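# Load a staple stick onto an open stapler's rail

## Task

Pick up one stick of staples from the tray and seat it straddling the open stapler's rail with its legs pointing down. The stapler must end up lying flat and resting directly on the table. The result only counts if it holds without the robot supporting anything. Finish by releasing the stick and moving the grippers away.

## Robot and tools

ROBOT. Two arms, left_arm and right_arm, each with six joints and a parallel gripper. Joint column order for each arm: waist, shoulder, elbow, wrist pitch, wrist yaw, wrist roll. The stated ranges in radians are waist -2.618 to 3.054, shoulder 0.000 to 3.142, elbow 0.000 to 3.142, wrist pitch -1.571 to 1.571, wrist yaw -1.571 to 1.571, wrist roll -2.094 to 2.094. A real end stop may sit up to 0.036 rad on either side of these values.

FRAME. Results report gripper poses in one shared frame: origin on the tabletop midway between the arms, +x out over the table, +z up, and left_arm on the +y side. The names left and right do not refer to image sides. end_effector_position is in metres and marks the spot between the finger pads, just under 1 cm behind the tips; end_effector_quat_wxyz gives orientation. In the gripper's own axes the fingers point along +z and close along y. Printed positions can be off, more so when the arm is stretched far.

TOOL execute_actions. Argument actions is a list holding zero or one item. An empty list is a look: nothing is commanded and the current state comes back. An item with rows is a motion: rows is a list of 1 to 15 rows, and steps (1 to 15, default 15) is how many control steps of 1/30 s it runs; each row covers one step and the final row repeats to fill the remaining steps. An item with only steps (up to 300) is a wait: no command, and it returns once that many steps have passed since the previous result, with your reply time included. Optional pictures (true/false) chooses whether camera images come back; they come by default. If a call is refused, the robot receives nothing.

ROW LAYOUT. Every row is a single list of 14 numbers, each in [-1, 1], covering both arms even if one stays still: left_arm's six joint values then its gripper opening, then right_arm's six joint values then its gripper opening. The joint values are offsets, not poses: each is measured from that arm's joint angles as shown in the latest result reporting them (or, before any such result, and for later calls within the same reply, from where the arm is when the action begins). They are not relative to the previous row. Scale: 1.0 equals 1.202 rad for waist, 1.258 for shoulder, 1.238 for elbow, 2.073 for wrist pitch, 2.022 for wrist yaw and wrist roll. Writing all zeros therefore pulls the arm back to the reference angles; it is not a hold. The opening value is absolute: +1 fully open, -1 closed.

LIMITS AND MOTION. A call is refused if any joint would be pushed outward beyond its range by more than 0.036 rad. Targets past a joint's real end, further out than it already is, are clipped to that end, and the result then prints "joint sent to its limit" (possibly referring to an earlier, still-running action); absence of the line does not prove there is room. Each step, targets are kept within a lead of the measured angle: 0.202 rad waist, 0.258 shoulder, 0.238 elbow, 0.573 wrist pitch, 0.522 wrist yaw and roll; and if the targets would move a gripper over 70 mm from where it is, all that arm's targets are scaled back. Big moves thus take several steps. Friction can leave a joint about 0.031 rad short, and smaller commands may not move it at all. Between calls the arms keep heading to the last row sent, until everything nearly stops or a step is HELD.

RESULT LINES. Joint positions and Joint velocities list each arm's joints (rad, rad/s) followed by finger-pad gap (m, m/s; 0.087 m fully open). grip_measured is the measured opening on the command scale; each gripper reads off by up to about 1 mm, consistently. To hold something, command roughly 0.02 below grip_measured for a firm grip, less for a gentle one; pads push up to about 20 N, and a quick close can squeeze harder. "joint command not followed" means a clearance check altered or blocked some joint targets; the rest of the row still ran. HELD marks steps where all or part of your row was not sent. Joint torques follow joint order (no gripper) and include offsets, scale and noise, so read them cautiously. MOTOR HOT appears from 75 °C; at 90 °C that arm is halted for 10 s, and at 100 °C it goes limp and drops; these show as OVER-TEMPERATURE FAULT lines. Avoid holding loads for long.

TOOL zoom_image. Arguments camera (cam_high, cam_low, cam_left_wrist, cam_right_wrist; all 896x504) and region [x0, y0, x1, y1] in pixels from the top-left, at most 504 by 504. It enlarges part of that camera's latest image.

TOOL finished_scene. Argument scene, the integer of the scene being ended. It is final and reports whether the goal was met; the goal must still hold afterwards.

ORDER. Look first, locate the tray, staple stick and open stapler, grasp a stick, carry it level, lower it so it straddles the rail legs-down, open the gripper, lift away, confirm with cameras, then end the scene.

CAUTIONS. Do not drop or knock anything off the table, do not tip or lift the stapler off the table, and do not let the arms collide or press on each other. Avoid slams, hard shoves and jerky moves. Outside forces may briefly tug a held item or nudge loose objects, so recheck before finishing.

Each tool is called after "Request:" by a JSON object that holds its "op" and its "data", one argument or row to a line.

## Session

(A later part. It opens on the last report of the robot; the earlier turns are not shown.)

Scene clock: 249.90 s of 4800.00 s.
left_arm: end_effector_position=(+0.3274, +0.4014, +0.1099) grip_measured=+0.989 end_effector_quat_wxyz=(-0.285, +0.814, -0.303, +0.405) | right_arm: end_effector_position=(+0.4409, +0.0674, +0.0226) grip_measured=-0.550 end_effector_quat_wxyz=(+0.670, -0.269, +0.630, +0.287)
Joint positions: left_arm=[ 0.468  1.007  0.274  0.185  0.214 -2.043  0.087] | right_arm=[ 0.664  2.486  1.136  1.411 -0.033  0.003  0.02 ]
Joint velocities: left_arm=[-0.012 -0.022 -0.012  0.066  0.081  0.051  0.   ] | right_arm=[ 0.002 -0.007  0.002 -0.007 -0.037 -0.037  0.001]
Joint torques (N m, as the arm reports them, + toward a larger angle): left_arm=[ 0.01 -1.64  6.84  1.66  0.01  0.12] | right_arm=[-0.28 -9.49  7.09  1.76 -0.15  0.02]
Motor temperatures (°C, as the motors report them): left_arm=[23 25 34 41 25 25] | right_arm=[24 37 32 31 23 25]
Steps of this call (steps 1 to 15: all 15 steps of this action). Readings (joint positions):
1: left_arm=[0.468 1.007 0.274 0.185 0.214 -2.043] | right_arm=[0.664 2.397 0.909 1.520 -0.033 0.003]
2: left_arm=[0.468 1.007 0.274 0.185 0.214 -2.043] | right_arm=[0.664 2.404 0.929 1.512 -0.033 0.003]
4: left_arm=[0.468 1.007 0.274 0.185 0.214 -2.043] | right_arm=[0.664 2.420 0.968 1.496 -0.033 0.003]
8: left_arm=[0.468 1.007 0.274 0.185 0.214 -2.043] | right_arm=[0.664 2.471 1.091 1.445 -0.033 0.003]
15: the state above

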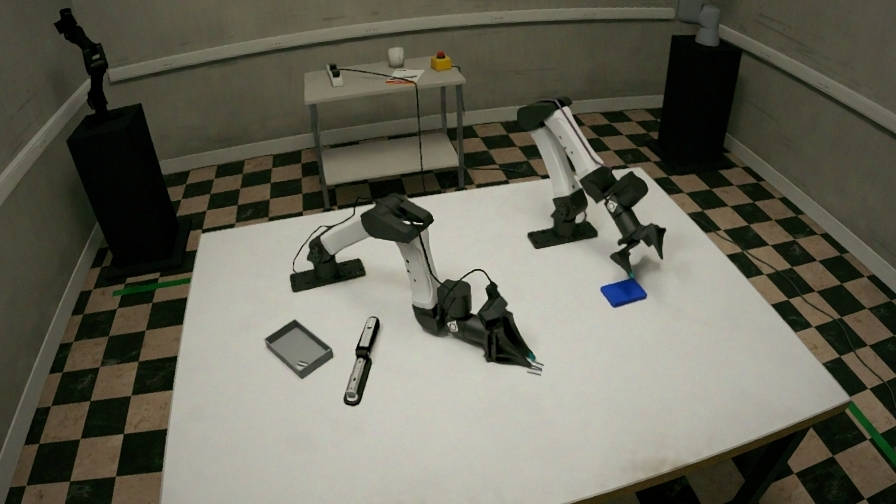

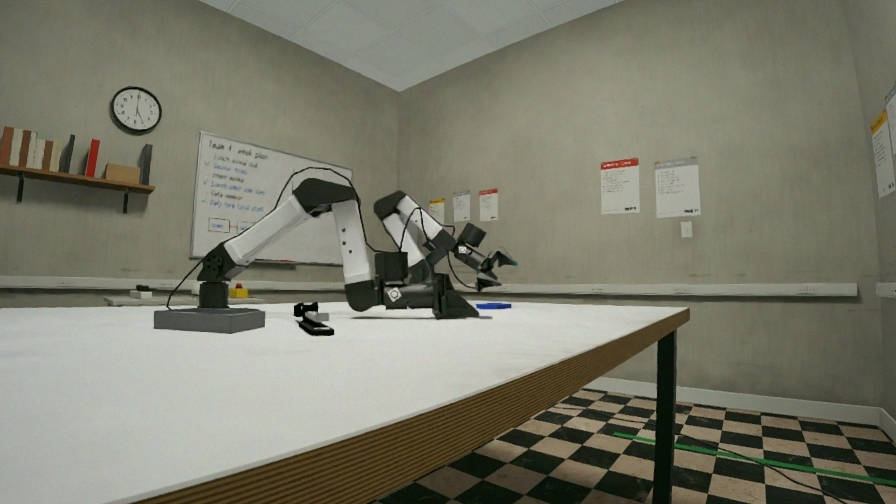

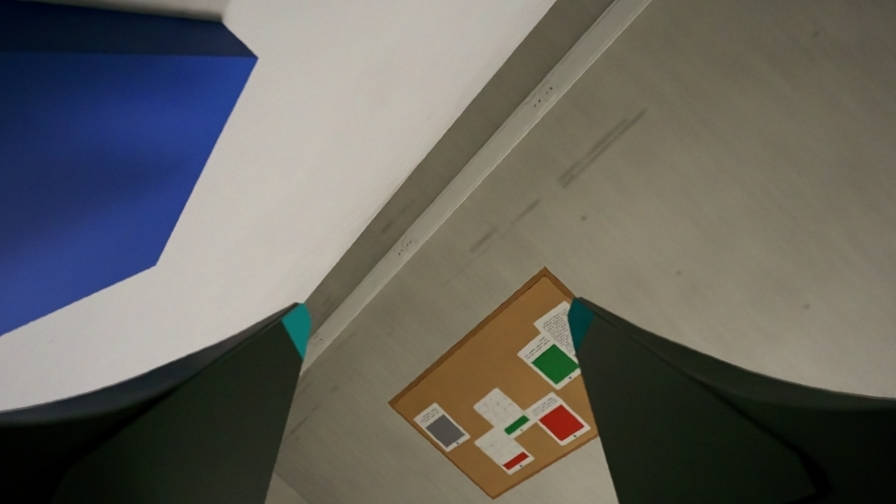

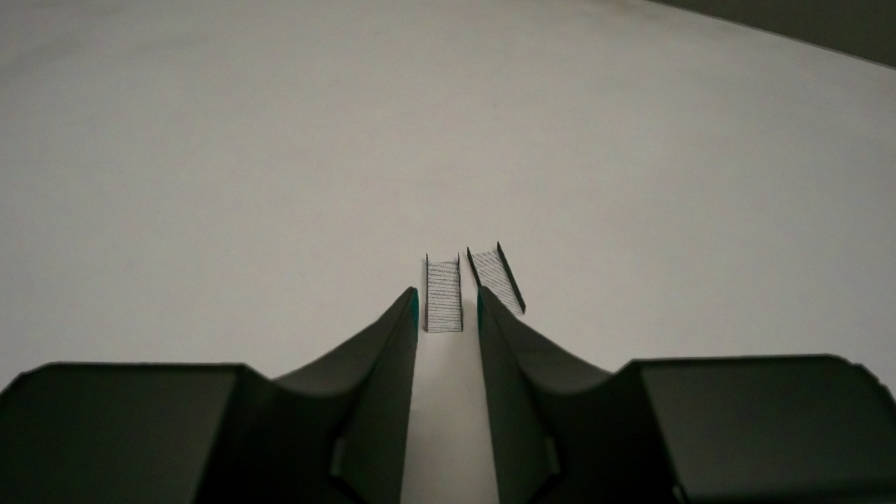

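Advance slightly and close.

Request:
{"op": "execute_actions", "data": {
  "actions": [
    {"rows":[[0,0,0,0,0,0,1,0,0.03,0.05,-0.03,0,0,-0.55]],"steps":10}
  ],
  "pictures": false
}}

Request:
{"op": "execute_actions", "data": {
  "actions": [
    {"rows":[[0,0,0,0,0,0,1,0,0,0,0,0,0,-0.8]],"steps":10}
  ]
}}

Scene clock: 256.33 s of 4800.00 s.
left_arm: end_effector_position=(+0.3274, +0.4014, +0.1099) grip_measured=+0.989 end_effector_quat_wxyz=(-0.285, +0.814, -0.303, +0.405) | right_arm: end_effector_position=(+0.4462, +0.0725, +0.0229) grip_measured=-0.550 end_effector_quat_wxyz=(+0.671, -0.269, +0.629, +0.287)
Joint positions: left_arm=[ 0.468  1.007  0.274  0.185  0.214 -2.043  0.087] | right_arm=[ 0.664  2.499  1.173  1.391 -0.033  0.003  0.02 ]
Joint velocities: left_arm=[-0.002 -0.007 -0.012  0.007  0.037 -0.037  0.   ] | right_arm=[-0.012  0.022 -0.012 -0.007  0.037 -0.051 -0.001]
Joint torques (N m, as the arm reports them, + toward a larger angle): left_arm=[ 0.   -1.67  6.86  1.64  0.03  0.1 ] | right_arm=[-0.29 -9.46  7.24  1.79 -0.16  0.01]
Motor temperatures (°C, as the motors report them): left_arm=[23 25 35 41 25 25] | right_arm=[24 37 32 31 23 25]
Steps of this call (steps 1 to 15: the robot went on to your last target; steps 16 to 90: nothing new was sent; then 3.10 s passed at rest; steps 91 to 100: all 10 steps of this action). Readings (joint positions):
91: left_arm=[0.468 1.007 0.274 0.185 0.214 -2.043] | right_arm=[0.664 2.488 1.142 1.409 -0.033 0.003]
92: left_arm=[0.468 1.007 0.274 0.185 0.214 -2.043] | right_arm=[0.664 2.493 1.154 1.404 -0.033 0.003]
94: left_arm=[0.468 1.007 0.274 0.185 0.214 -2.043] | right_arm=[0.664 2.499 1.169 1.396 -0.033 0.003]
98: left_arm=[0.468 1.007 0.274 0.185 0.214 -2.043] | right_arm=[0.664 2.499 1.173 1.391 -0.033 0.003]
100: the state above

Scene clock: 256.67 s of 4800.00 s.
left_arm: end_effector_position=(+0.3274, +0.4014, +0.1099) grip_measured=+0.989 end_effector_quat_wxyz=(-0.285, +0.814, -0.303, +0.405) | right_arm: end_effector_position=(+0.4462, +0.0725, +0.0231) grip_measured=-0.754 end_effector_quat_wxyz=(+0.671, -0.268, +0.629, +0.287)
Joint positions: left_arm=[ 0.468  1.007  0.274  0.185  0.214 -2.043  0.087] | right_arm=[ 0.664  2.499  1.173  1.392 -0.033  0.003  0.011]
Joint velocities: left_arm=[-0.002  0.012  0.002 -0.022  0.037 -0.037 -0.   ] | right_arm=[-0.012  0.032  0.007  0.007 -0.095 -0.037  0.001]
Joint torques (N m, as the arm reports them, + toward a larger angle): left_arm=[ 0.   -1.65  6.89  1.65  0.01  0.11] | right_arm=[ -0.3  -11.32   5.03   2.25  -0.16   0.01]
Motor temperatures (°C, as the motors report them): left_arm=[23 25 35 41 25 25] | right_arm=[24 37 32 31 23 25]
Steps of this call (steps 1 to 10: all 10 steps of this action). Readings (joint positions):
1: left_arm=[0.468 1.007 0.274 0.185 0.214 -2.043] | right_arm=[0.664 2.499 1.173 1.392 -0.033 0.003]
2: left_arm=[0.468 1.007 0.274 0.185 0.214 -2.043] | right_arm=[0.664 2.499 1.173 1.392 -0.033 0.003]
4: left_arm=[0.468 1.007 0.274 0.185 0.214 -2.043] | right_arm=[0.664 2.499 1.173 1.392 -0.033 0.003]
8: left_arm=[0.468 1.007 0.274 0.185 0.214 -2.043] | right_arm=[0.664 2.499 1.173 1.392 -0.033 0.003]
10: the state above

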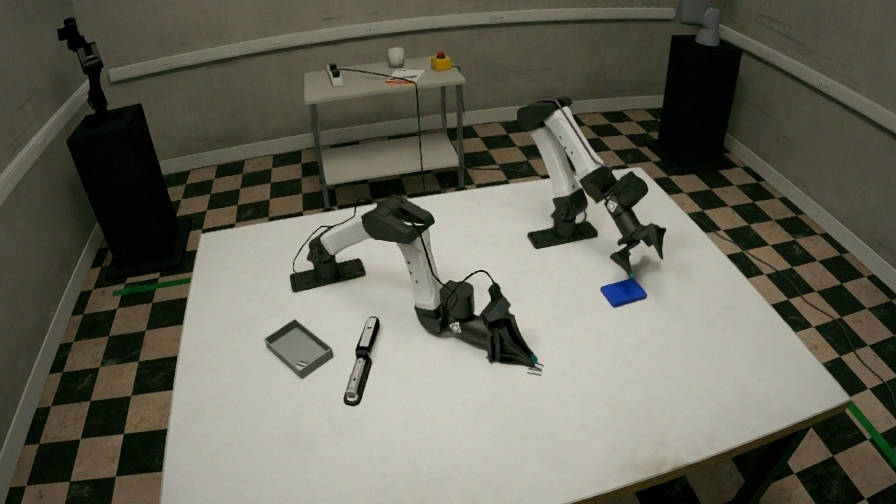

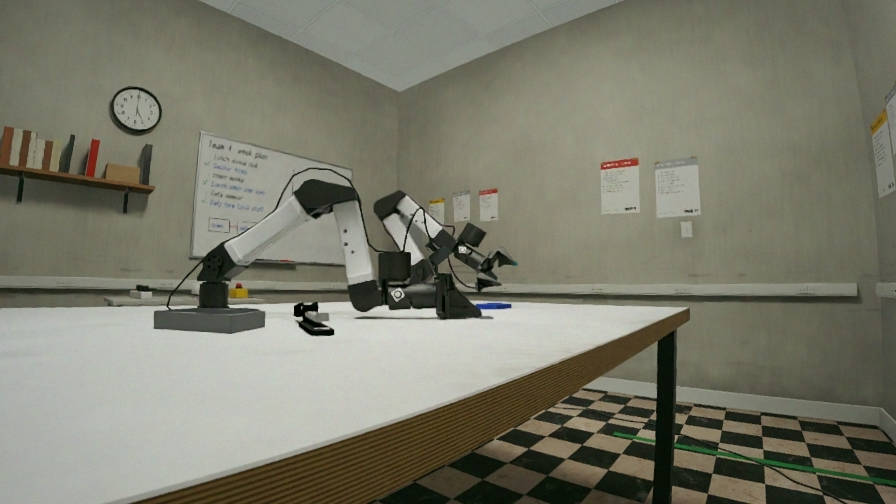

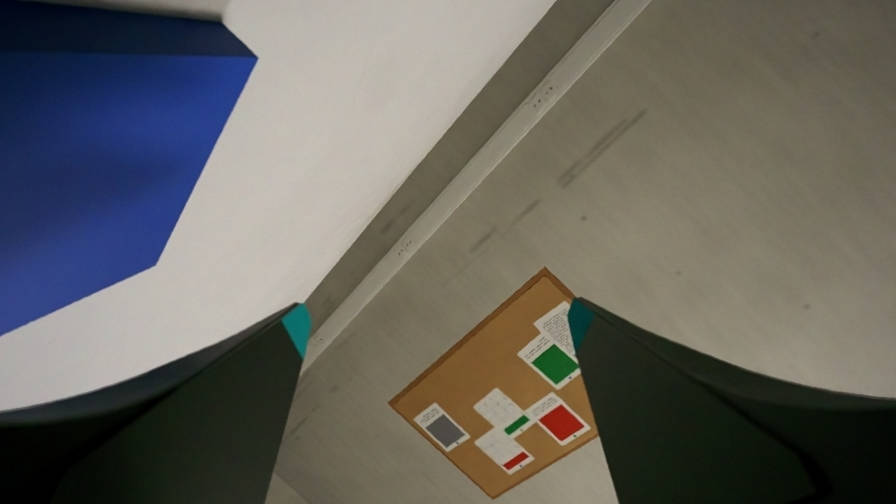

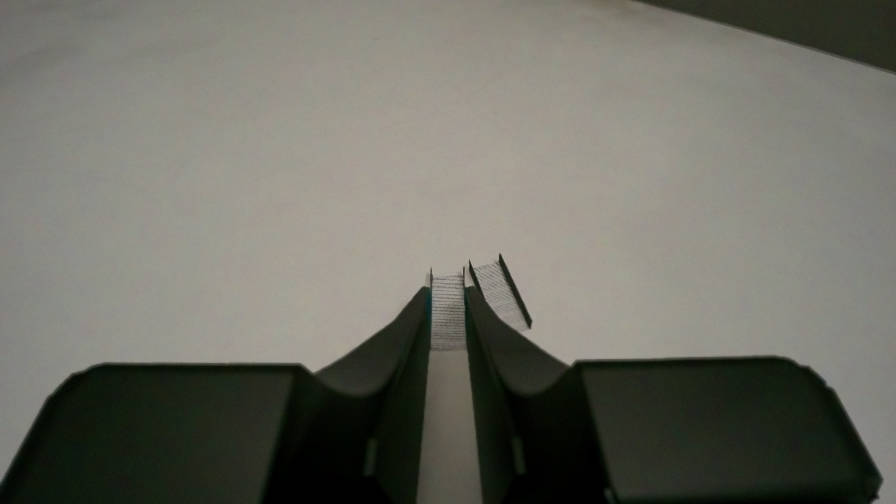

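Request:
{"op": "execute_actions", "data": {
  "actions": [
    {"rows":[[0,0,0,0,0,0,1,0,-0.25,0,0,0,0,-0.8]],"steps":12}
  ],
  "pictures": false
}}

Request:
{"op": "execute_actions", "data": {
  "actions": [
    {"rows":[[0,0,0,0,0,0,1,0,0,0,-0.3,0,1,-0.8]],"steps":15}
  ],
  "pictures": false
}}

Request:
{"op": "execute_actions", "data": {
  "actions": [
    {"steps":25}
  ]
}}

Scene clock: 266.40 s of 4800.00 s.
left_arm: end_effector_position=(+0.3274, +0.4014, +0.1099) grip_measured=+0.989 end_effector_quat_wxyz=(-0.285, +0.814, -0.303, +0.405) | right_arm: end_effector_position=(+0.4450, +0.0714, +0.2093) grip_measured=-0.754 end_effector_quat_wxyz=(+0.764, -0.223, +0.512, +0.323)
Joint positions: left_arm=[ 0.468  1.007  0.274  0.185  0.214 -2.043  0.087] | right_arm=[ 0.664  2.181  1.169  1.397 -0.033  0.003  0.011]
Joint velocities: left_arm=[ 0.007  0.012  0.012  0.037  0.037  0.007 -0.   ] | right_arm=[ 0.007 -0.208 -0.002  0.242 -0.037  0.007 -0.   ]
Joint torques (N m, as the arm reports them, + toward a larger angle): left_arm=[-0.01 -1.69  6.9   1.66  0.02  0.1 ] | right_arm=[-0.31 -9.22  6.68  1.49 -0.16  0.02]
Motor temperatures (°C, as the motors report them): left_arm=[23 25 35 42 25 25] | right_arm=[24 39 32 32 23 25]
Steps of this call (steps 1 to 15: the robot went on to your last target; steps 16 to 90: nothing new was sent; then 6.33 s passed at rest; steps 91 to 102: all 12 steps of this action). Readings (joint positions):
91: left_arm=[0.468 1.007 0.274 0.185 0.214 -2.043] | right_arm=[0.664 2.488 1.172 1.385 -0.033 0.003]
92: left_arm=[0.468 1.007 0.274 0.185 0.214 -2.043] | right_arm=[0.664 2.468 1.169 1.369 -0.033 0.003]
94: left_arm=[0.468 1.007 0.274 0.185 0.214 -2.043] | right_arm=[0.664 2.411 1.169 1.359 -0.033 0.003]
98: left_arm=[0.468 1.007 0.274 0.185 0.214 -2.043] | right_arm=[0.664 2.268 1.169 1.361 -0.033 0.003]
102: the state above

Scene clock: 266.90 s of 4800.00 s.
left_arm: end_effector_position=(+0.3274, +0.4014, +0.1099) grip_measured=+0.989 end_effector_quat_wxyz=(-0.285, +0.814, -0.303, +0.405) | right_arm: end_effector_position=(+0.4126, +0.0964, +0.0981) grip_measured=-0.754 end_effector_quat_wxyz=(+0.297, +0.209, +0.745, +0.560)
Joint positions: left_arm=[ 0.468  1.007  0.274  0.185  0.214 -2.043  0.087] | right_arm=[ 0.664  2.175  1.169  0.807 -0.034  1.349  0.011]
Joint velocities: left_arm=[-0.007 -0.002 -0.012 -0.037 -0.022  0.022 -0.001] | right_arm=[ 0.007  0.002  0.002 -0.242  0.037  2.879  0.001]
Joint torques (N m, as the arm reports them, + toward a larger angle): left_arm=[-0.11 -1.63  6.91  1.67 -0.01  0.09] | right_arm=[ -0.31 -10.25   6.76   2.29  -0.14  -0.02]
Motor temperatures (°C, as the motors report them): left_arm=[23 25 35 42 25 25] | right_arm=[24 39 32 32 23 25]
Steps of this call (steps 1 to 15: all 15 steps of this action). Readings (joint positions):
1: left_arm=[0.468 1.007 0.274 0.185 0.214 -2.043] | right_arm=[0.664 2.174 1.169 1.367 -0.034 0.055]
2: left_arm=[0.468 1.007 0.274 0.185 0.214 -2.043] | right_arm=[0.664 2.168 1.169 1.307 -0.034 0.121]
4: left_arm=[0.468 1.007 0.274 0.185 0.214 -2.043] | right_arm=[0.664 2.168 1.169 1.171 -0.034 0.266]
8: left_arm=[0.468 1.007 0.274 0.185 0.214 -2.043] | right_arm=[0.664 2.172 1.169 0.933 -0.034 0.657]
15: the state above

Scene clock: 267.73 s of 4800.00 s.
left_arm: end_effector_position=(+0.3274, +0.4014, +0.1099) grip_measured=+0.989 end_effector_quat_wxyz=(-0.285, +0.814, -0.303, +0.405) | right_arm: end_effector_position=(+0.4181, +0.0975, +0.1187) grip_measured=-0.754 end_effector_quat_wxyz=(+0.096, +0.445, +0.642, +0.617)
Joint positions: left_arm=[ 0.468  1.007  0.274  0.185  0.214 -2.043  0.087] | right_arm=[ 0.664  2.175  1.169  0.783 -0.034  2.015  0.011]
Joint velocities: left_arm=[-0.012  0.012 -0.012  0.037  0.066 -0.066  0.   ] | right_arm=[ 0.007  0.002 -0.012  0.022  0.037  0.022  0.   ]
Joint torques (N m, as the arm reports them, + toward a larger angle): left_arm=[-0.05 -1.6   6.93  1.66 -0.01  0.1 ] | right_arm=[ -0.29 -10.22   6.71   2.2   -0.14   0.06]
Motor temperatures (°C, as the motors report them): left_arm=[23 25 35 42 25 25] | right_arm=[24 39 32 32 23 25]
Steps of this call (steps 1 to 25: the robot went on to your last target). Readings (joint positions):
1: left_arm=[0.468 1.007 0.274 0.185 0.214 -2.043] | right_arm=[0.664 2.175 1.169 0.801 -0.034 1.448]
2: left_arm=[0.468 1.007 0.274 0.185 0.214 -2.043] | right_arm=[0.664 2.175 1.169 0.797 -0.034 1.547]
4: left_arm=[0.468 1.007 0.274 0.185 0.214 -2.043] | right_arm=[0.664 2.175 1.169 0.791 -0.034 1.716]
8: left_arm=[0.468 1.007 0.274 0.185 0.214 -2.043] | right_arm=[0.664 2.175 1.169 0.785 -0.034 1.895]
25: the state above

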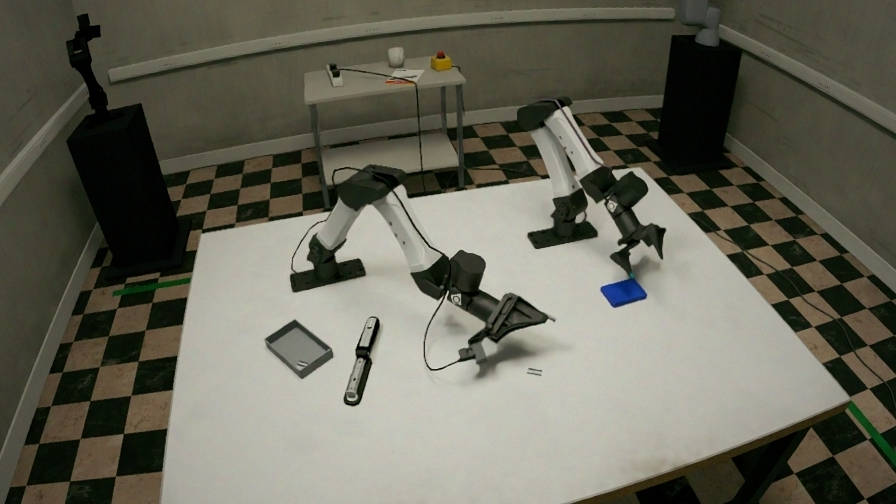

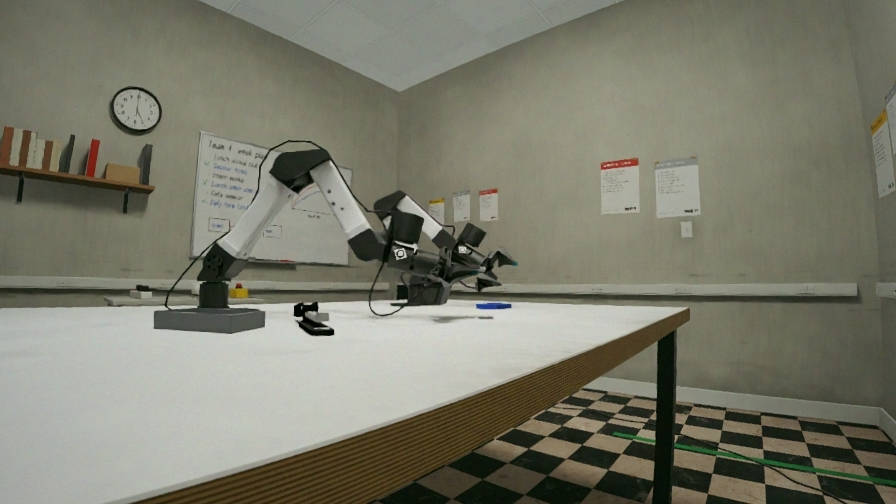

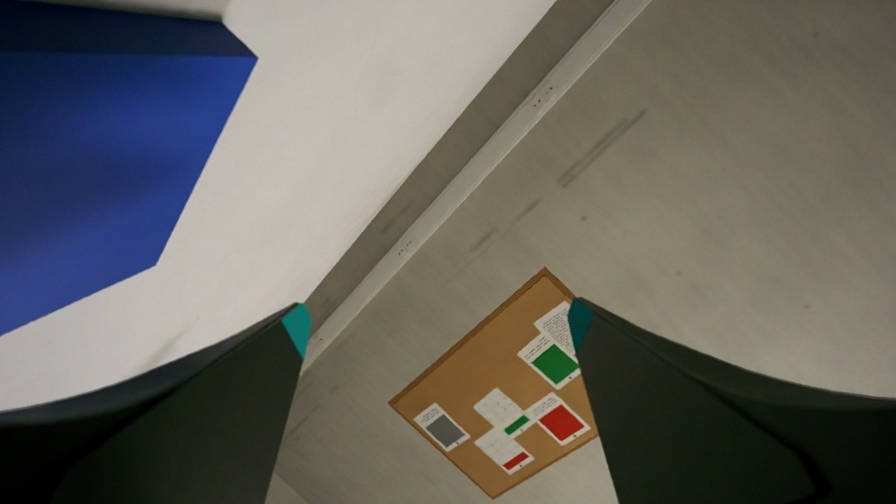

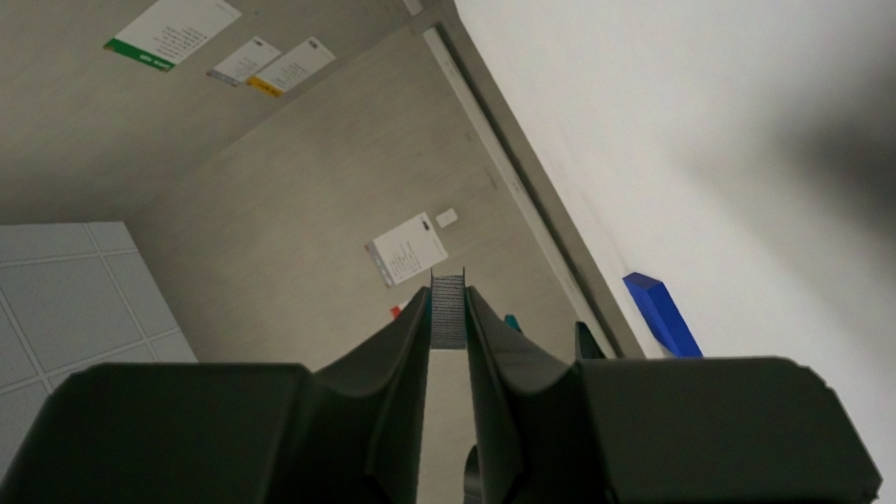

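Request:
{"op": "execute_actions", "data": {
  "actions": [
    {"rows":[[0,0,0,0,0,0,1,0,0,0,0,0,0,-0.3]],"steps":15}
  ],
  "pictures": false
}}

Request:
{"op": "execute_actions", "data": {
  "actions": [
    {"steps":15}
  ]
}}

Request:
{"op": "zoom_image", "data": {
  "camera": "cam_high",
  "region": [480, 300, 640, 400]
}}

Scene clock: 273.00 s of 4800.00 s.
left_arm: end_effector_position=(+0.3274, +0.4014, +0.1099) grip_measured=+0.989 end_effector_quat_wxyz=(-0.285, +0.814, -0.303, +0.405) | right_arm: end_effector_position=(+0.4139, +0.1008, +0.1187) grip_measured=-0.300 end_effector_quat_wxyz=(+0.090, +0.442, +0.644, +0.617)
Joint positions: left_arm=[ 0.468  1.007  0.274  0.185  0.214 -2.043  0.087] | right_arm=[ 0.671  2.175  1.169  0.782 -0.041  2.018  0.031]
Joint velocities: left_arm=[ 0.007 -0.022 -0.007 -0.066  0.051 -0.037 -0.   ] | right_arm=[-0.007 -0.002  0.002  0.007  0.022  0.022 -0.001]
Joint torques (N m, as the arm reports them, + toward a larger angle): left_arm=[-0.04 -1.6   6.86  1.66 -0.03  0.11] | right_arm=[ -0.87 -10.69   6.71   2.3   -0.08  -0.07]
Motor temperatures (°C, as the motors report them): left_arm=[23 25 35 42 25 25] | right_arm=[24 39 32 32 23 25]
Steps of this call (steps 1 to 30: the robot went on to your last target; steps 31 to 143: nothing new was sent; steps 144 to 158: all 15 steps of this action). Readings (joint positions):
144: left_arm=[0.468 1.007 0.274 0.185 0.214 -2.043] | right_arm=[0.671 2.175 1.169 0.782 -0.041 2.018]
145: left_arm=[0.468 1.007 0.274 0.185 0.214 -2.043] | right_arm=[0.671 2.175 1.169 0.782 -0.041 2.018]
147: left_arm=[0.468 1.007 0.274 0.185 0.214 -2.043] | right_arm=[0.671 2.175 1.169 0.782 -0.041 2.018]
151: left_arm=[0.468 1.007 0.274 0.185 0.214 -2.043] | right_arm=[0.671 2.175 1.169 0.782 -0.041 2.018]
158: the state above

Scene clock: 273.50 s of 4800.00 s.
left_arm: end_effector_position=(+0.3274, +0.4014, +0.1099) grip_measured=+0.989 end_effector_quat_wxyz=(-0.285, +0.814, -0.303, +0.405) | right_arm: end_effector_position=(+0.4139, +0.1008, +0.1187) grip_measured=-0.300 end_effector_quat_wxyz=(+0.090, +0.442, +0.644, +0.617)
Joint positions: left_arm=[ 0.468  1.007  0.274  0.185  0.214 -2.043  0.087] | right_arm=[ 0.671  2.175  1.169  0.782 -0.041  2.018  0.031]
Joint velocities: left_arm=[ 0.012  0.017  0.002 -0.007 -0.022 -0.081 -0.001] | right_arm=[-0.007 -0.002 -0.017 -0.007 -0.007 -0.007 -0.   ]
Joint torques (N m, as the arm reports them, + toward a larger angle): left_arm=[-0.01 -1.55  6.77  1.66  0.01  0.11] | right_arm=[ -0.88 -10.7    6.69   2.3   -0.08  -0.08]
Motor temperatures (°C, as the motors report them): left_arm=[23 25 35 42 25 25] | right_arm=[24 39 32 32 23 25]
Steps of this call (steps 1 to 15: the robot went on to your last target). Readings (joint positions):
1: left_arm=[0.468 1.007 0.274 0.185 0.214 -2.043] | right_arm=[0.671 2.175 1.169 0.782 -0.041 2.018]
2: left_arm=[0.468 1.007 0.274 0.185 0.214 -2.043] | right_arm=[0.671 2.175 1.169 0.782 -0.041 2.018]
4: left_arm=[0.468 1.007 0.274 0.185 0.214 -2.043] | right_arm=[0.671 2.175 1.169 0.782 -0.041 2.018]
8: left_arm=[0.468 1.007 0.274 0.185 0.214 -2.043] | right_arm=[0.671 2.175 1.169 0.782 -0.041 2.018]
15: the state above
All arms were judged still, so your last target was given up. Only a new action makes them travel on or press farther. Fingers that are still opening or closing keep moving.

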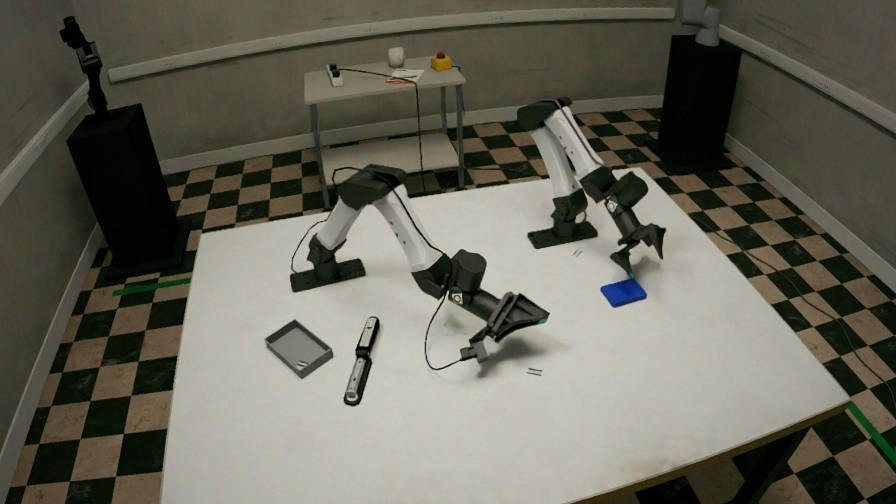

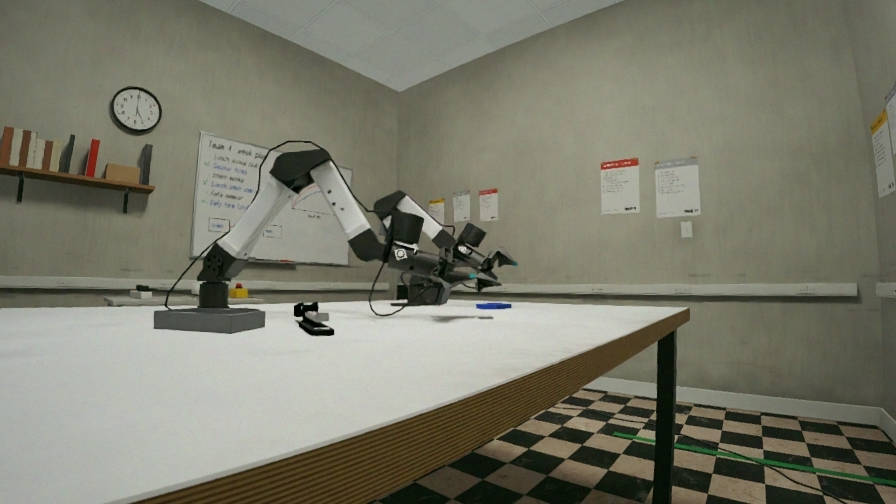

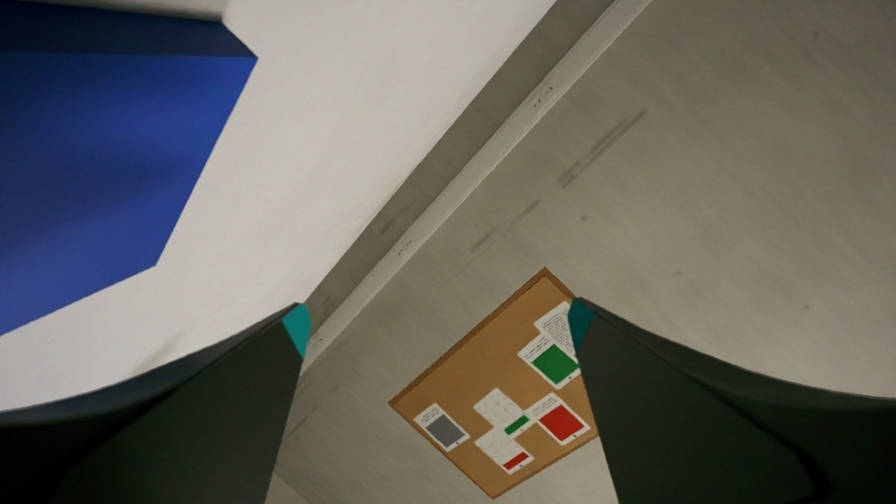

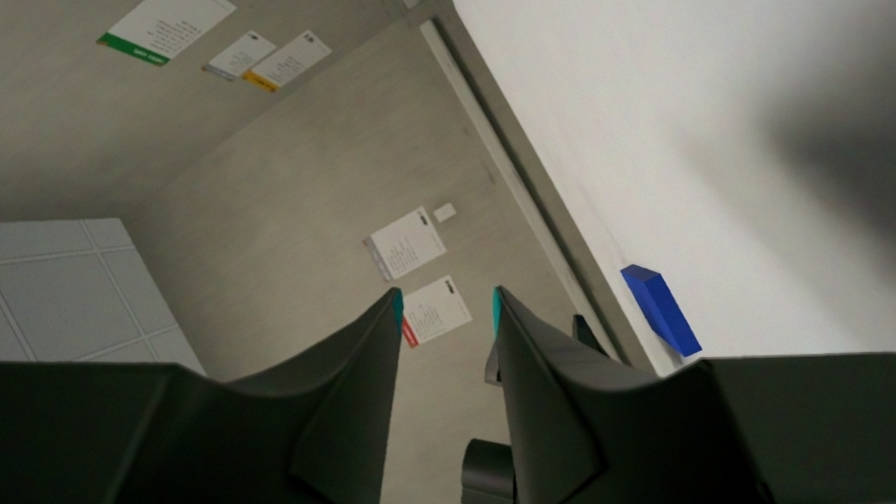

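Region (480, 300, 640, 400) of cam_high's 896x504 image, scaled by 3.150, with more detail than that image has; it fills the top 315 rows of this view, and the rest is white.

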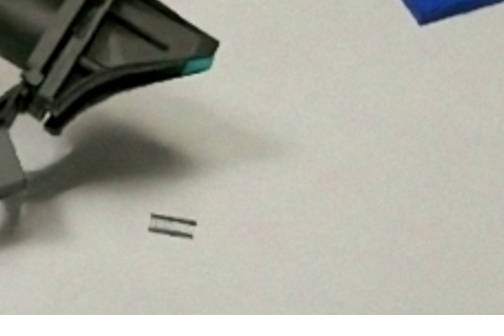

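Request:
{"op": "execute_actions", "data": {
  "actions": [
    {"rows":[[0,0,0,0,0,0,1,0,0,-0.2,0.3,0.04,-0.998,-0.5]],"steps":15}
  ],
  "pictures": false
}}

Request:
{"op": "execute_actions", "data": {
  "actions": [
    {"steps":25}
  ],
  "pictures": false
}}

Scene clock: 292.07 s of 4800.00 s.
left_arm: end_effector_position=(+0.3274, +0.4014, +0.1099) grip_measured=+0.989 end_effector_quat_wxyz=(-0.285, +0.814, -0.303, +0.405) | right_arm: end_effector_position=(+0.4056, +0.0530, +0.1090) grip_measured=-0.500 end_effector_quat_wxyz=(+0.591, -0.064, +0.664, +0.454)
Joint positions: left_arm=[ 0.468  1.007  0.274  0.185  0.214 -2.043  0.087] | right_arm=[0.671 2.18  0.931 1.36  0.031 0.556 0.022]
Joint velocities: left_arm=[-0.007  0.012  0.002 -0.022 -0.022  0.022  0.   ] | right_arm=[-0.002 -0.007 -0.017  0.125  0.022 -2.777 -0.   ]
Joint torques (N m, as the arm reports them, + toward a larger angle): left_arm=[-0.12 -1.63  6.83  1.68  0.02  0.08] | right_arm=[ -0.31 -10.12   4.62   2.45  -0.11  -0.04]
Motor temperatures (°C, as the motors report them): left_arm=[23 25 35 42 25 25] | right_arm=[24 40 33 34 23 25]
Steps of this call (steps 1 to 90: nothing new was sent; then 15.07 s passed at rest; steps 91 to 105: all 15 steps of this action). Readings (joint positions):
91: left_arm=[0.468 1.007 0.274 0.185 0.214 -2.043] | right_arm=[0.671 2.175 1.133 0.863 -0.032 1.940]
92: left_arm=[0.468 1.007 0.274 0.185 0.214 -2.043] | right_arm=[0.671 2.169 1.067 0.983 -0.020 1.840]
94: left_arm=[0.468 1.007 0.274 0.185 0.214 -2.043] | right_arm=[0.671 2.172 0.970 1.126 0.001 1.642]
98: left_arm=[0.468 1.007 0.274 0.185 0.214 -2.043] | right_arm=[0.671 2.180 0.931 1.257 0.020 1.248]
105: the state above

Scene clock: 292.90 s of 4800.00 s.
left_arm: end_effector_position=(+0.3274, +0.4014, +0.1099) grip_measured=+0.989 end_effector_quat_wxyz=(-0.285, +0.814, -0.303, +0.405) | right_arm: end_effector_position=(+0.4212, +0.0376, +0.1076) grip_measured=-0.500 end_effector_quat_wxyz=(+0.698, -0.237, +0.616, +0.280)
Joint positions: left_arm=[ 0.468  1.007  0.274  0.185  0.214 -2.043  0.087] | right_arm=[0.671 2.18  0.931 1.38  0.033 0.01  0.022]
Joint velocities: left_arm=[-0.002 -0.007 -0.002  0.007 -0.037 -0.095  0.001] | right_arm=[-0.012  0.017  0.007  0.125 -0.037  0.007 -0.001]
Joint torques (N m, as the arm reports them, + toward a larger angle): left_arm=[ 0.03 -1.58  6.98  1.64 -0.01  0.11] | right_arm=[ -0.3  -10.13   4.61   2.49  -0.09  -0.08]
Motor temperatures (°C, as the motors report them): left_arm=[23 25 35 42 25 25] | right_arm=[24 40 33 34 23 25]
Steps of this call (steps 1 to 25: the robot went on to your last target). Readings (joint positions):
1: left_arm=[0.468 1.007 0.274 0.185 0.214 -2.043] | right_arm=[0.671 2.180 0.931 1.365 0.031 0.457]
2: left_arm=[0.468 1.007 0.274 0.185 0.214 -2.043] | right_arm=[0.671 2.180 0.931 1.369 0.031 0.368]
4: left_arm=[0.468 1.007 0.274 0.185 0.214 -2.043] | right_arm=[0.671 2.180 0.931 1.374 0.031 0.238]
8: left_arm=[0.468 1.007 0.274 0.185 0.214 -2.043] | right_arm=[0.671 2.180 0.931 1.378 0.032 0.101]
25: the state above

Request:
{"op": "execute_actions", "data": {
  "actions": [
    {"rows":[[0,0,0,0,0,0,1,0,0.18,0,0.06,0,0,-0.5]],"steps":15}
  ],
  "pictures": false
}}

Request:
{"op": "execute_actions", "data": {
  "actions": [
    {"steps":10}
  ]
}}

Scene clock: 296.50 s of 4800.00 s.
left_arm: end_effector_position=(+0.3274, +0.4014, +0.1099) grip_measured=+0.989 end_effector_quat_wxyz=(-0.285, +0.814, -0.303, +0.405) | right_arm: end_effector_position=(+0.4162, +0.0331, +0.0200) grip_measured=-0.500 end_effector_quat_wxyz=(+0.668, -0.254, +0.647, +0.265)
Joint positions: left_arm=[ 0.468  1.007  0.274  0.185  0.214 -2.043  0.087] | right_arm=[0.671 2.404 0.938 1.498 0.031 0.002 0.022]
Joint velocities: left_arm=[-0.002  0.007  0.017 -0.037 -0.007 -0.051 -0.   ] | right_arm=[ 0.002 -0.002  0.017 -0.081  0.022 -0.007  0.001]
Joint torques (N m, as the arm reports them, + toward a larger angle): left_arm=[ 0.02 -1.71  6.8   1.64 -0.01  0.1 ] | right_arm=[-0.37 -9.95  3.59  2.33 -0.15  0.11]
Motor temperatures (°C, as the motors report them): left_arm=[23 25 35 42 25 25] | right_arm=[24 40 33 34 23 25]
Steps of this call (steps 1 to 30: the robot went on to your last target; steps 31 to 93: nothing new was sent; steps 94 to 108: all 15 steps of this action). Readings (joint positions):
94: left_arm=[0.468 1.007 0.274 0.185 0.214 -2.043] | right_arm=[0.671 2.201 0.933 1.405 0.033 0.008]
95: left_arm=[0.468 1.007 0.274 0.185 0.214 -2.043] | right_arm=[0.671 2.237 0.938 1.447 0.033 0.008]
97: left_arm=[0.468 1.007 0.274 0.185 0.214 -2.043] | right_arm=[0.671 2.328 0.938 1.474 0.033 0.008]
101: left_arm=[0.468 1.007 0.274 0.185 0.214 -2.043] | right_arm=[0.671 2.404 0.938 1.498 0.031 0.002]
108: the state above

Scene clock: 296.83 s of 4800.00 s.
left_arm: end_effector_position=(+0.3274, +0.4014, +0.1099) grip_measured=+0.989 end_effector_quat_wxyz=(-0.285, +0.814, -0.303, +0.405) | right_arm: end_effector_position=(+0.4162, +0.0331, +0.0200) grip_measured=-0.500 end_effector_quat_wxyz=(+0.668, -0.254, +0.647, +0.265)
Joint positions: left_arm=[ 0.468  1.007  0.274  0.185  0.214 -2.043  0.087] | right_arm=[0.671 2.404 0.938 1.498 0.031 0.002 0.022]
Joint velocities: left_arm=[ 0.007  0.027  0.007  0.007  0.007 -0.007  0.   ] | right_arm=[ 0.012 -0.002 -0.007  0.051  0.022  0.037 -0.   ]
Joint torques (N m, as the arm reports them, + toward a larger angle): left_arm=[-0.06 -1.65  6.81  1.67  0.    0.13] | right_arm=[-0.34 -9.93  3.58  2.34 -0.15  0.1 ]
Motor temperatures (°C, as the motors report them): left_arm=[23 25 35 42 25 25] | right_arm=[24 40 33 34 23 25]
Steps of this call (steps 1 to 10: the robot went on to your last target). Readings (joint positions):
1: left_arm=[0.468 1.007 0.274 0.185 0.214 -2.043] | right_arm=[0.671 2.404 0.938 1.498 0.031 0.002]
2: left_arm=[0.468 1.007 0.274 0.185 0.214 -2.043] | right_arm=[0.671 2.404 0.938 1.498 0.031 0.002]
4: left_arm=[0.468 1.007 0.274 0.185 0.214 -2.043] | right_arm=[0.671 2.404 0.938 1.498 0.031 0.002]
8: left_arm=[0.468 1.007 0.274 0.185 0.214 -2.043] | right_arm=[0.671 2.404 0.938 1.498 0.031 0.002]
10: the state above

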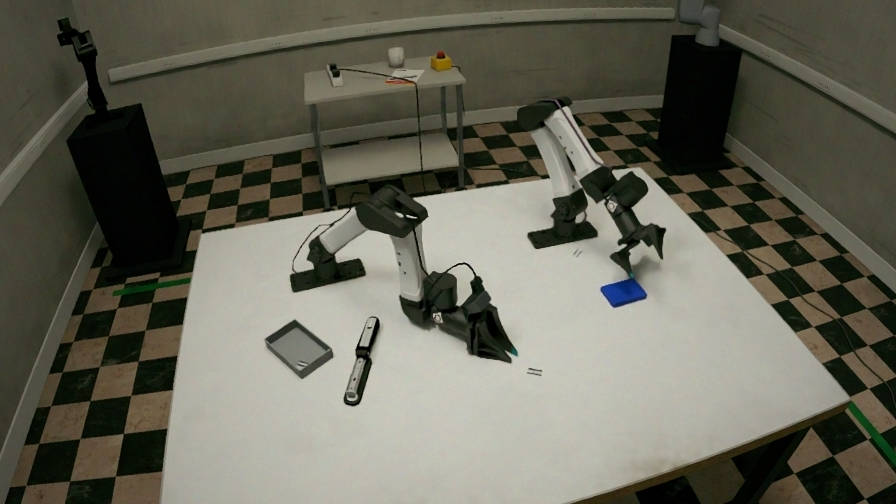

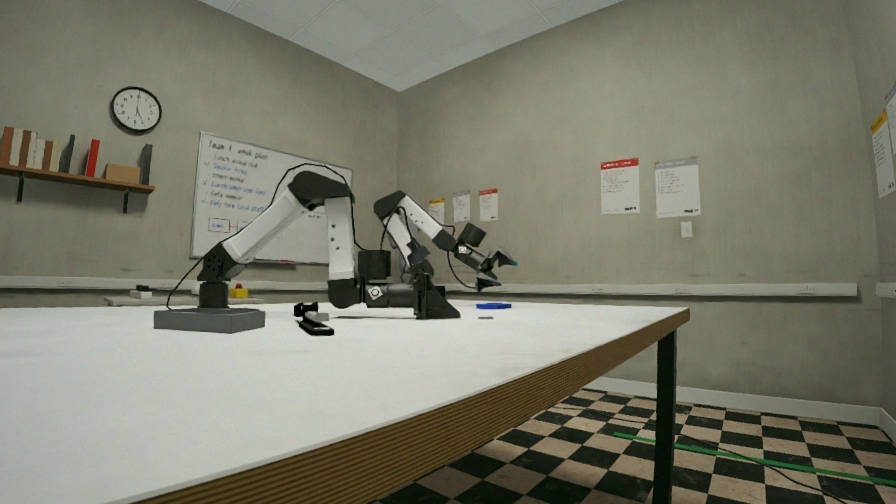

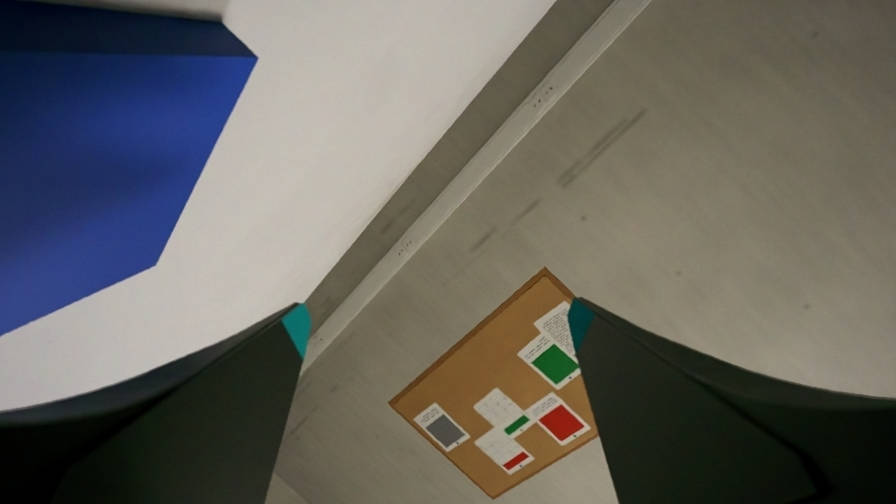

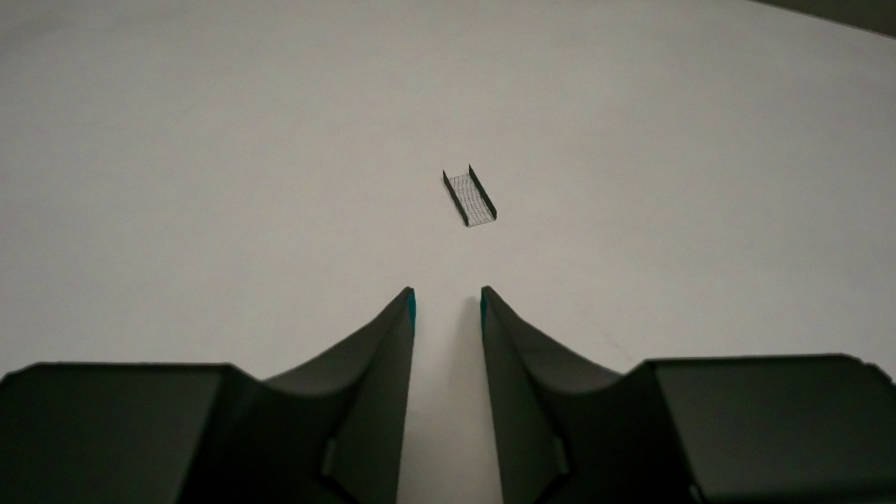

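Open wider, advance, close, lift, roll and release in one go.

Request:
{"op": "execute_actions", "data": {
  "actions": [
    {"rows":[[0,0,0,0,0,0,1,0,0,0,0,0.02,0,-0.1],[0,0,0,0,0,0,1,0,0,0,0,0.02,0,-0.1],[0,0,0,0,0,0,1,0,0,0,0,0.02,0,-0.1],[0,0,0,0,0,0,1,0,0.03,0.07,-0.025,0.02,0,-0.1],[0,0,0,0,0,0,1,0,0.03,0.07,-0.025,0.02,0,-0.1],[0,0,0,0,0,0,1,0,0.03,0.07,-0.025,0.02,0,-0.1],[0,0,0,0,0,0,1,0,0.06,0.14,-0.05,0.02,0,-0.1],[0,0,0,0,0,0,1,0,0.06,0.14,-0.05,0.02,0,-0.1],[0,0,0,0,0,0,1,0,0.06,0.14,-0.05,0.02,0,-0.1],[0,0,0,0,0,0,1,0,0.1,0.23,-0.08,0.02,0,-0.1]],"steps":15}
  ],
  "pictures": false
}}

Request:
{"op": "execute_actions", "data": {
  "actions": [
    {"rows":[[0,0,0,0,0,0,1,0,0,0,0,0,0,-0.8]],"steps":12}
  ]
}}

Scene clock: 304.57 s of 4800.00 s.
left_arm: end_effector_position=(+0.3274, +0.4014, +0.1099) grip_measured=+0.989 end_effector_quat_wxyz=(-0.285, +0.814, -0.303, +0.405) | right_arm: end_effector_position=(+0.4582, +0.0669, +0.0235) grip_measured=-0.100 end_effector_quat_wxyz=(+0.683, -0.238, +0.640, +0.259)
Joint positions: left_arm=[ 0.468  1.007  0.274  0.185  0.214 -2.043  0.087] | right_arm=[0.671 2.509 1.197 1.381 0.063 0.002 0.039]
Joint velocities: left_arm=[-0.012 -0.002 -0.017  0.007 -0.037  0.022 -0.002] | right_arm=[ 0.017 -0.007  0.022 -0.081 -0.007 -0.051 -0.   ]
Joint torques (N m, as the arm reports them, + toward a larger angle): left_arm=[ 0.01 -1.59  6.87  1.62  0.    0.1 ] | right_arm=[-0.26 -9.75  7.18  1.88 -0.1   0.02]
Motor temperatures (°C, as the motors report them): left_arm=[23 25 35 42 25 25] | right_arm=[24 40 32 35 23 25]
Steps of this call (steps 1 to 15: the robot went on to your last target; steps 16 to 90: nothing new was sent; then 4.23 s passed at rest; steps 91 to 105: all 15 steps of this action). Readings (joint positions):
91: left_arm=[0.468 1.007 0.274 0.185 0.214 -2.043] | right_arm=[0.671 2.404 0.938 1.498 0.035 0.002]
92: left_arm=[0.468 1.007 0.274 0.185 0.214 -2.043] | right_arm=[0.671 2.404 0.938 1.498 0.041 0.002]
94: left_arm=[0.468 1.007 0.274 0.185 0.214 -2.043] | right_arm=[0.671 2.408 0.946 1.496 0.050 0.002]
98: left_arm=[0.468 1.007 0.274 0.185 0.214 -2.043] | right_arm=[0.671 2.446 1.039 1.459 0.059 0.002]
105: the state above

Scene clock: 304.97 s of 4800.00 s.
left_arm: end_effector_position=(+0.3274, +0.4014, +0.1099) grip_measured=+0.989 end_effector_quat_wxyz=(-0.285, +0.814, -0.303, +0.405) | right_arm: end_effector_position=(+0.4583, +0.0669, +0.0236) grip_measured=-0.776 end_effector_quat_wxyz=(+0.684, -0.238, +0.640, +0.259)
Joint positions: left_arm=[ 0.468  1.007  0.274  0.185  0.214 -2.043  0.087] | right_arm=[0.671 2.509 1.197 1.381 0.064 0.002 0.01 ]
Joint velocities: left_arm=[-0.007 -0.002 -0.017 -0.081 -0.022  0.051 -0.001] | right_arm=[-0.002 -0.007 -0.007 -0.007  0.007 -0.022 -0.001]
Joint torques (N m, as the arm reports them, + toward a larger angle): left_arm=[ 0.09 -1.7   6.84  1.68 -0.03  0.09] | right_arm=[ -0.29 -11.42   5.09   2.25  -0.16   0.01]
Motor temperatures (°C, as the motors report them): left_arm=[23 25 35 42 25 25] | right_arm=[24 40 32 35 23 25]
Steps of this call (steps 1 to 12: all 12 steps of this action). Readings (joint positions):
1: left_arm=[0.468 1.007 0.274 0.185 0.214 -2.043] | right_arm=[0.671 2.509 1.197 1.380 0.064 0.002]
2: left_arm=[0.468 1.007 0.274 0.185 0.214 -2.043] | right_arm=[0.671 2.509 1.197 1.381 0.064 0.002]
4: left_arm=[0.468 1.007 0.274 0.185 0.214 -2.043] | right_arm=[0.671 2.509 1.197 1.381 0.064 0.002]
8: left_arm=[0.468 1.007 0.274 0.185 0.214 -2.043] | right_arm=[0.671 2.509 1.197 1.381 0.064 0.002]
12: the state above

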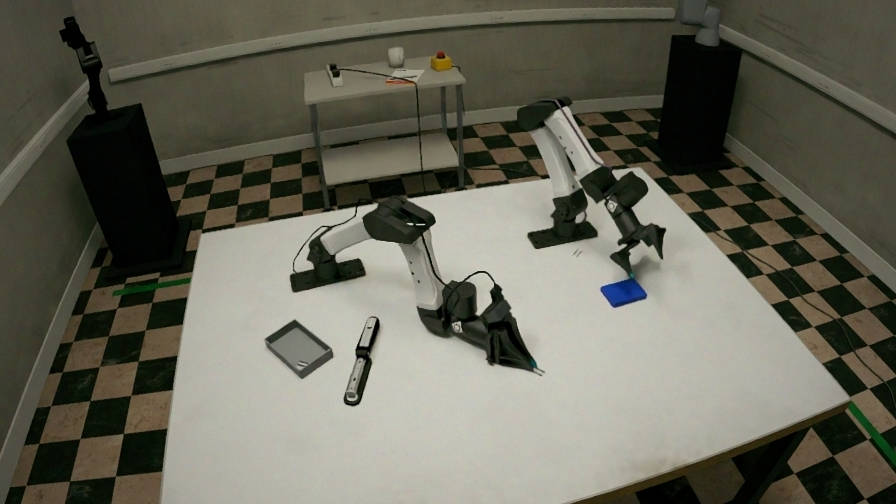

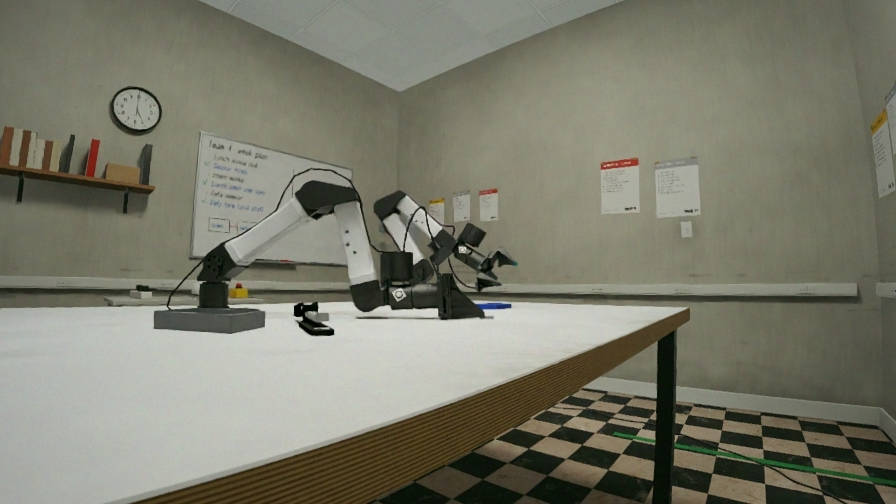

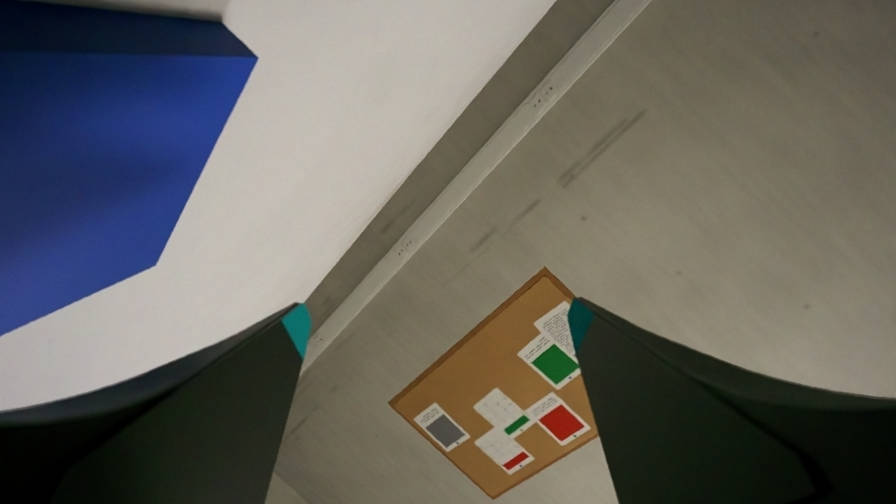

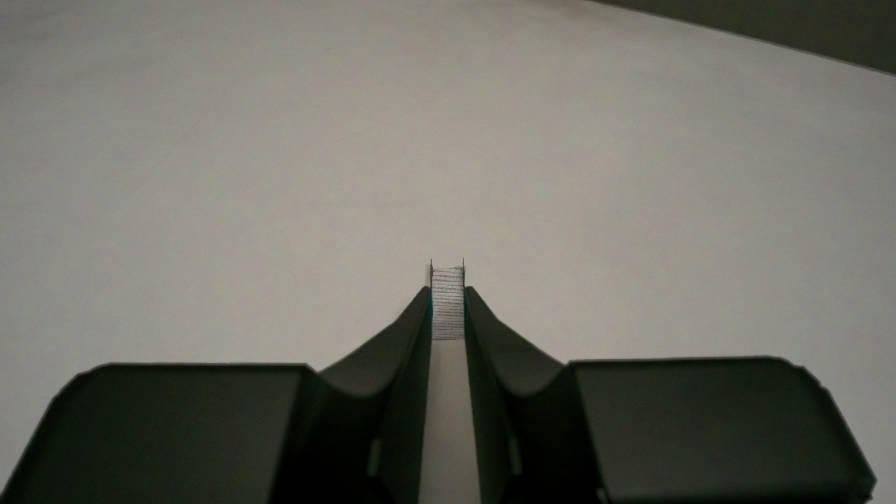

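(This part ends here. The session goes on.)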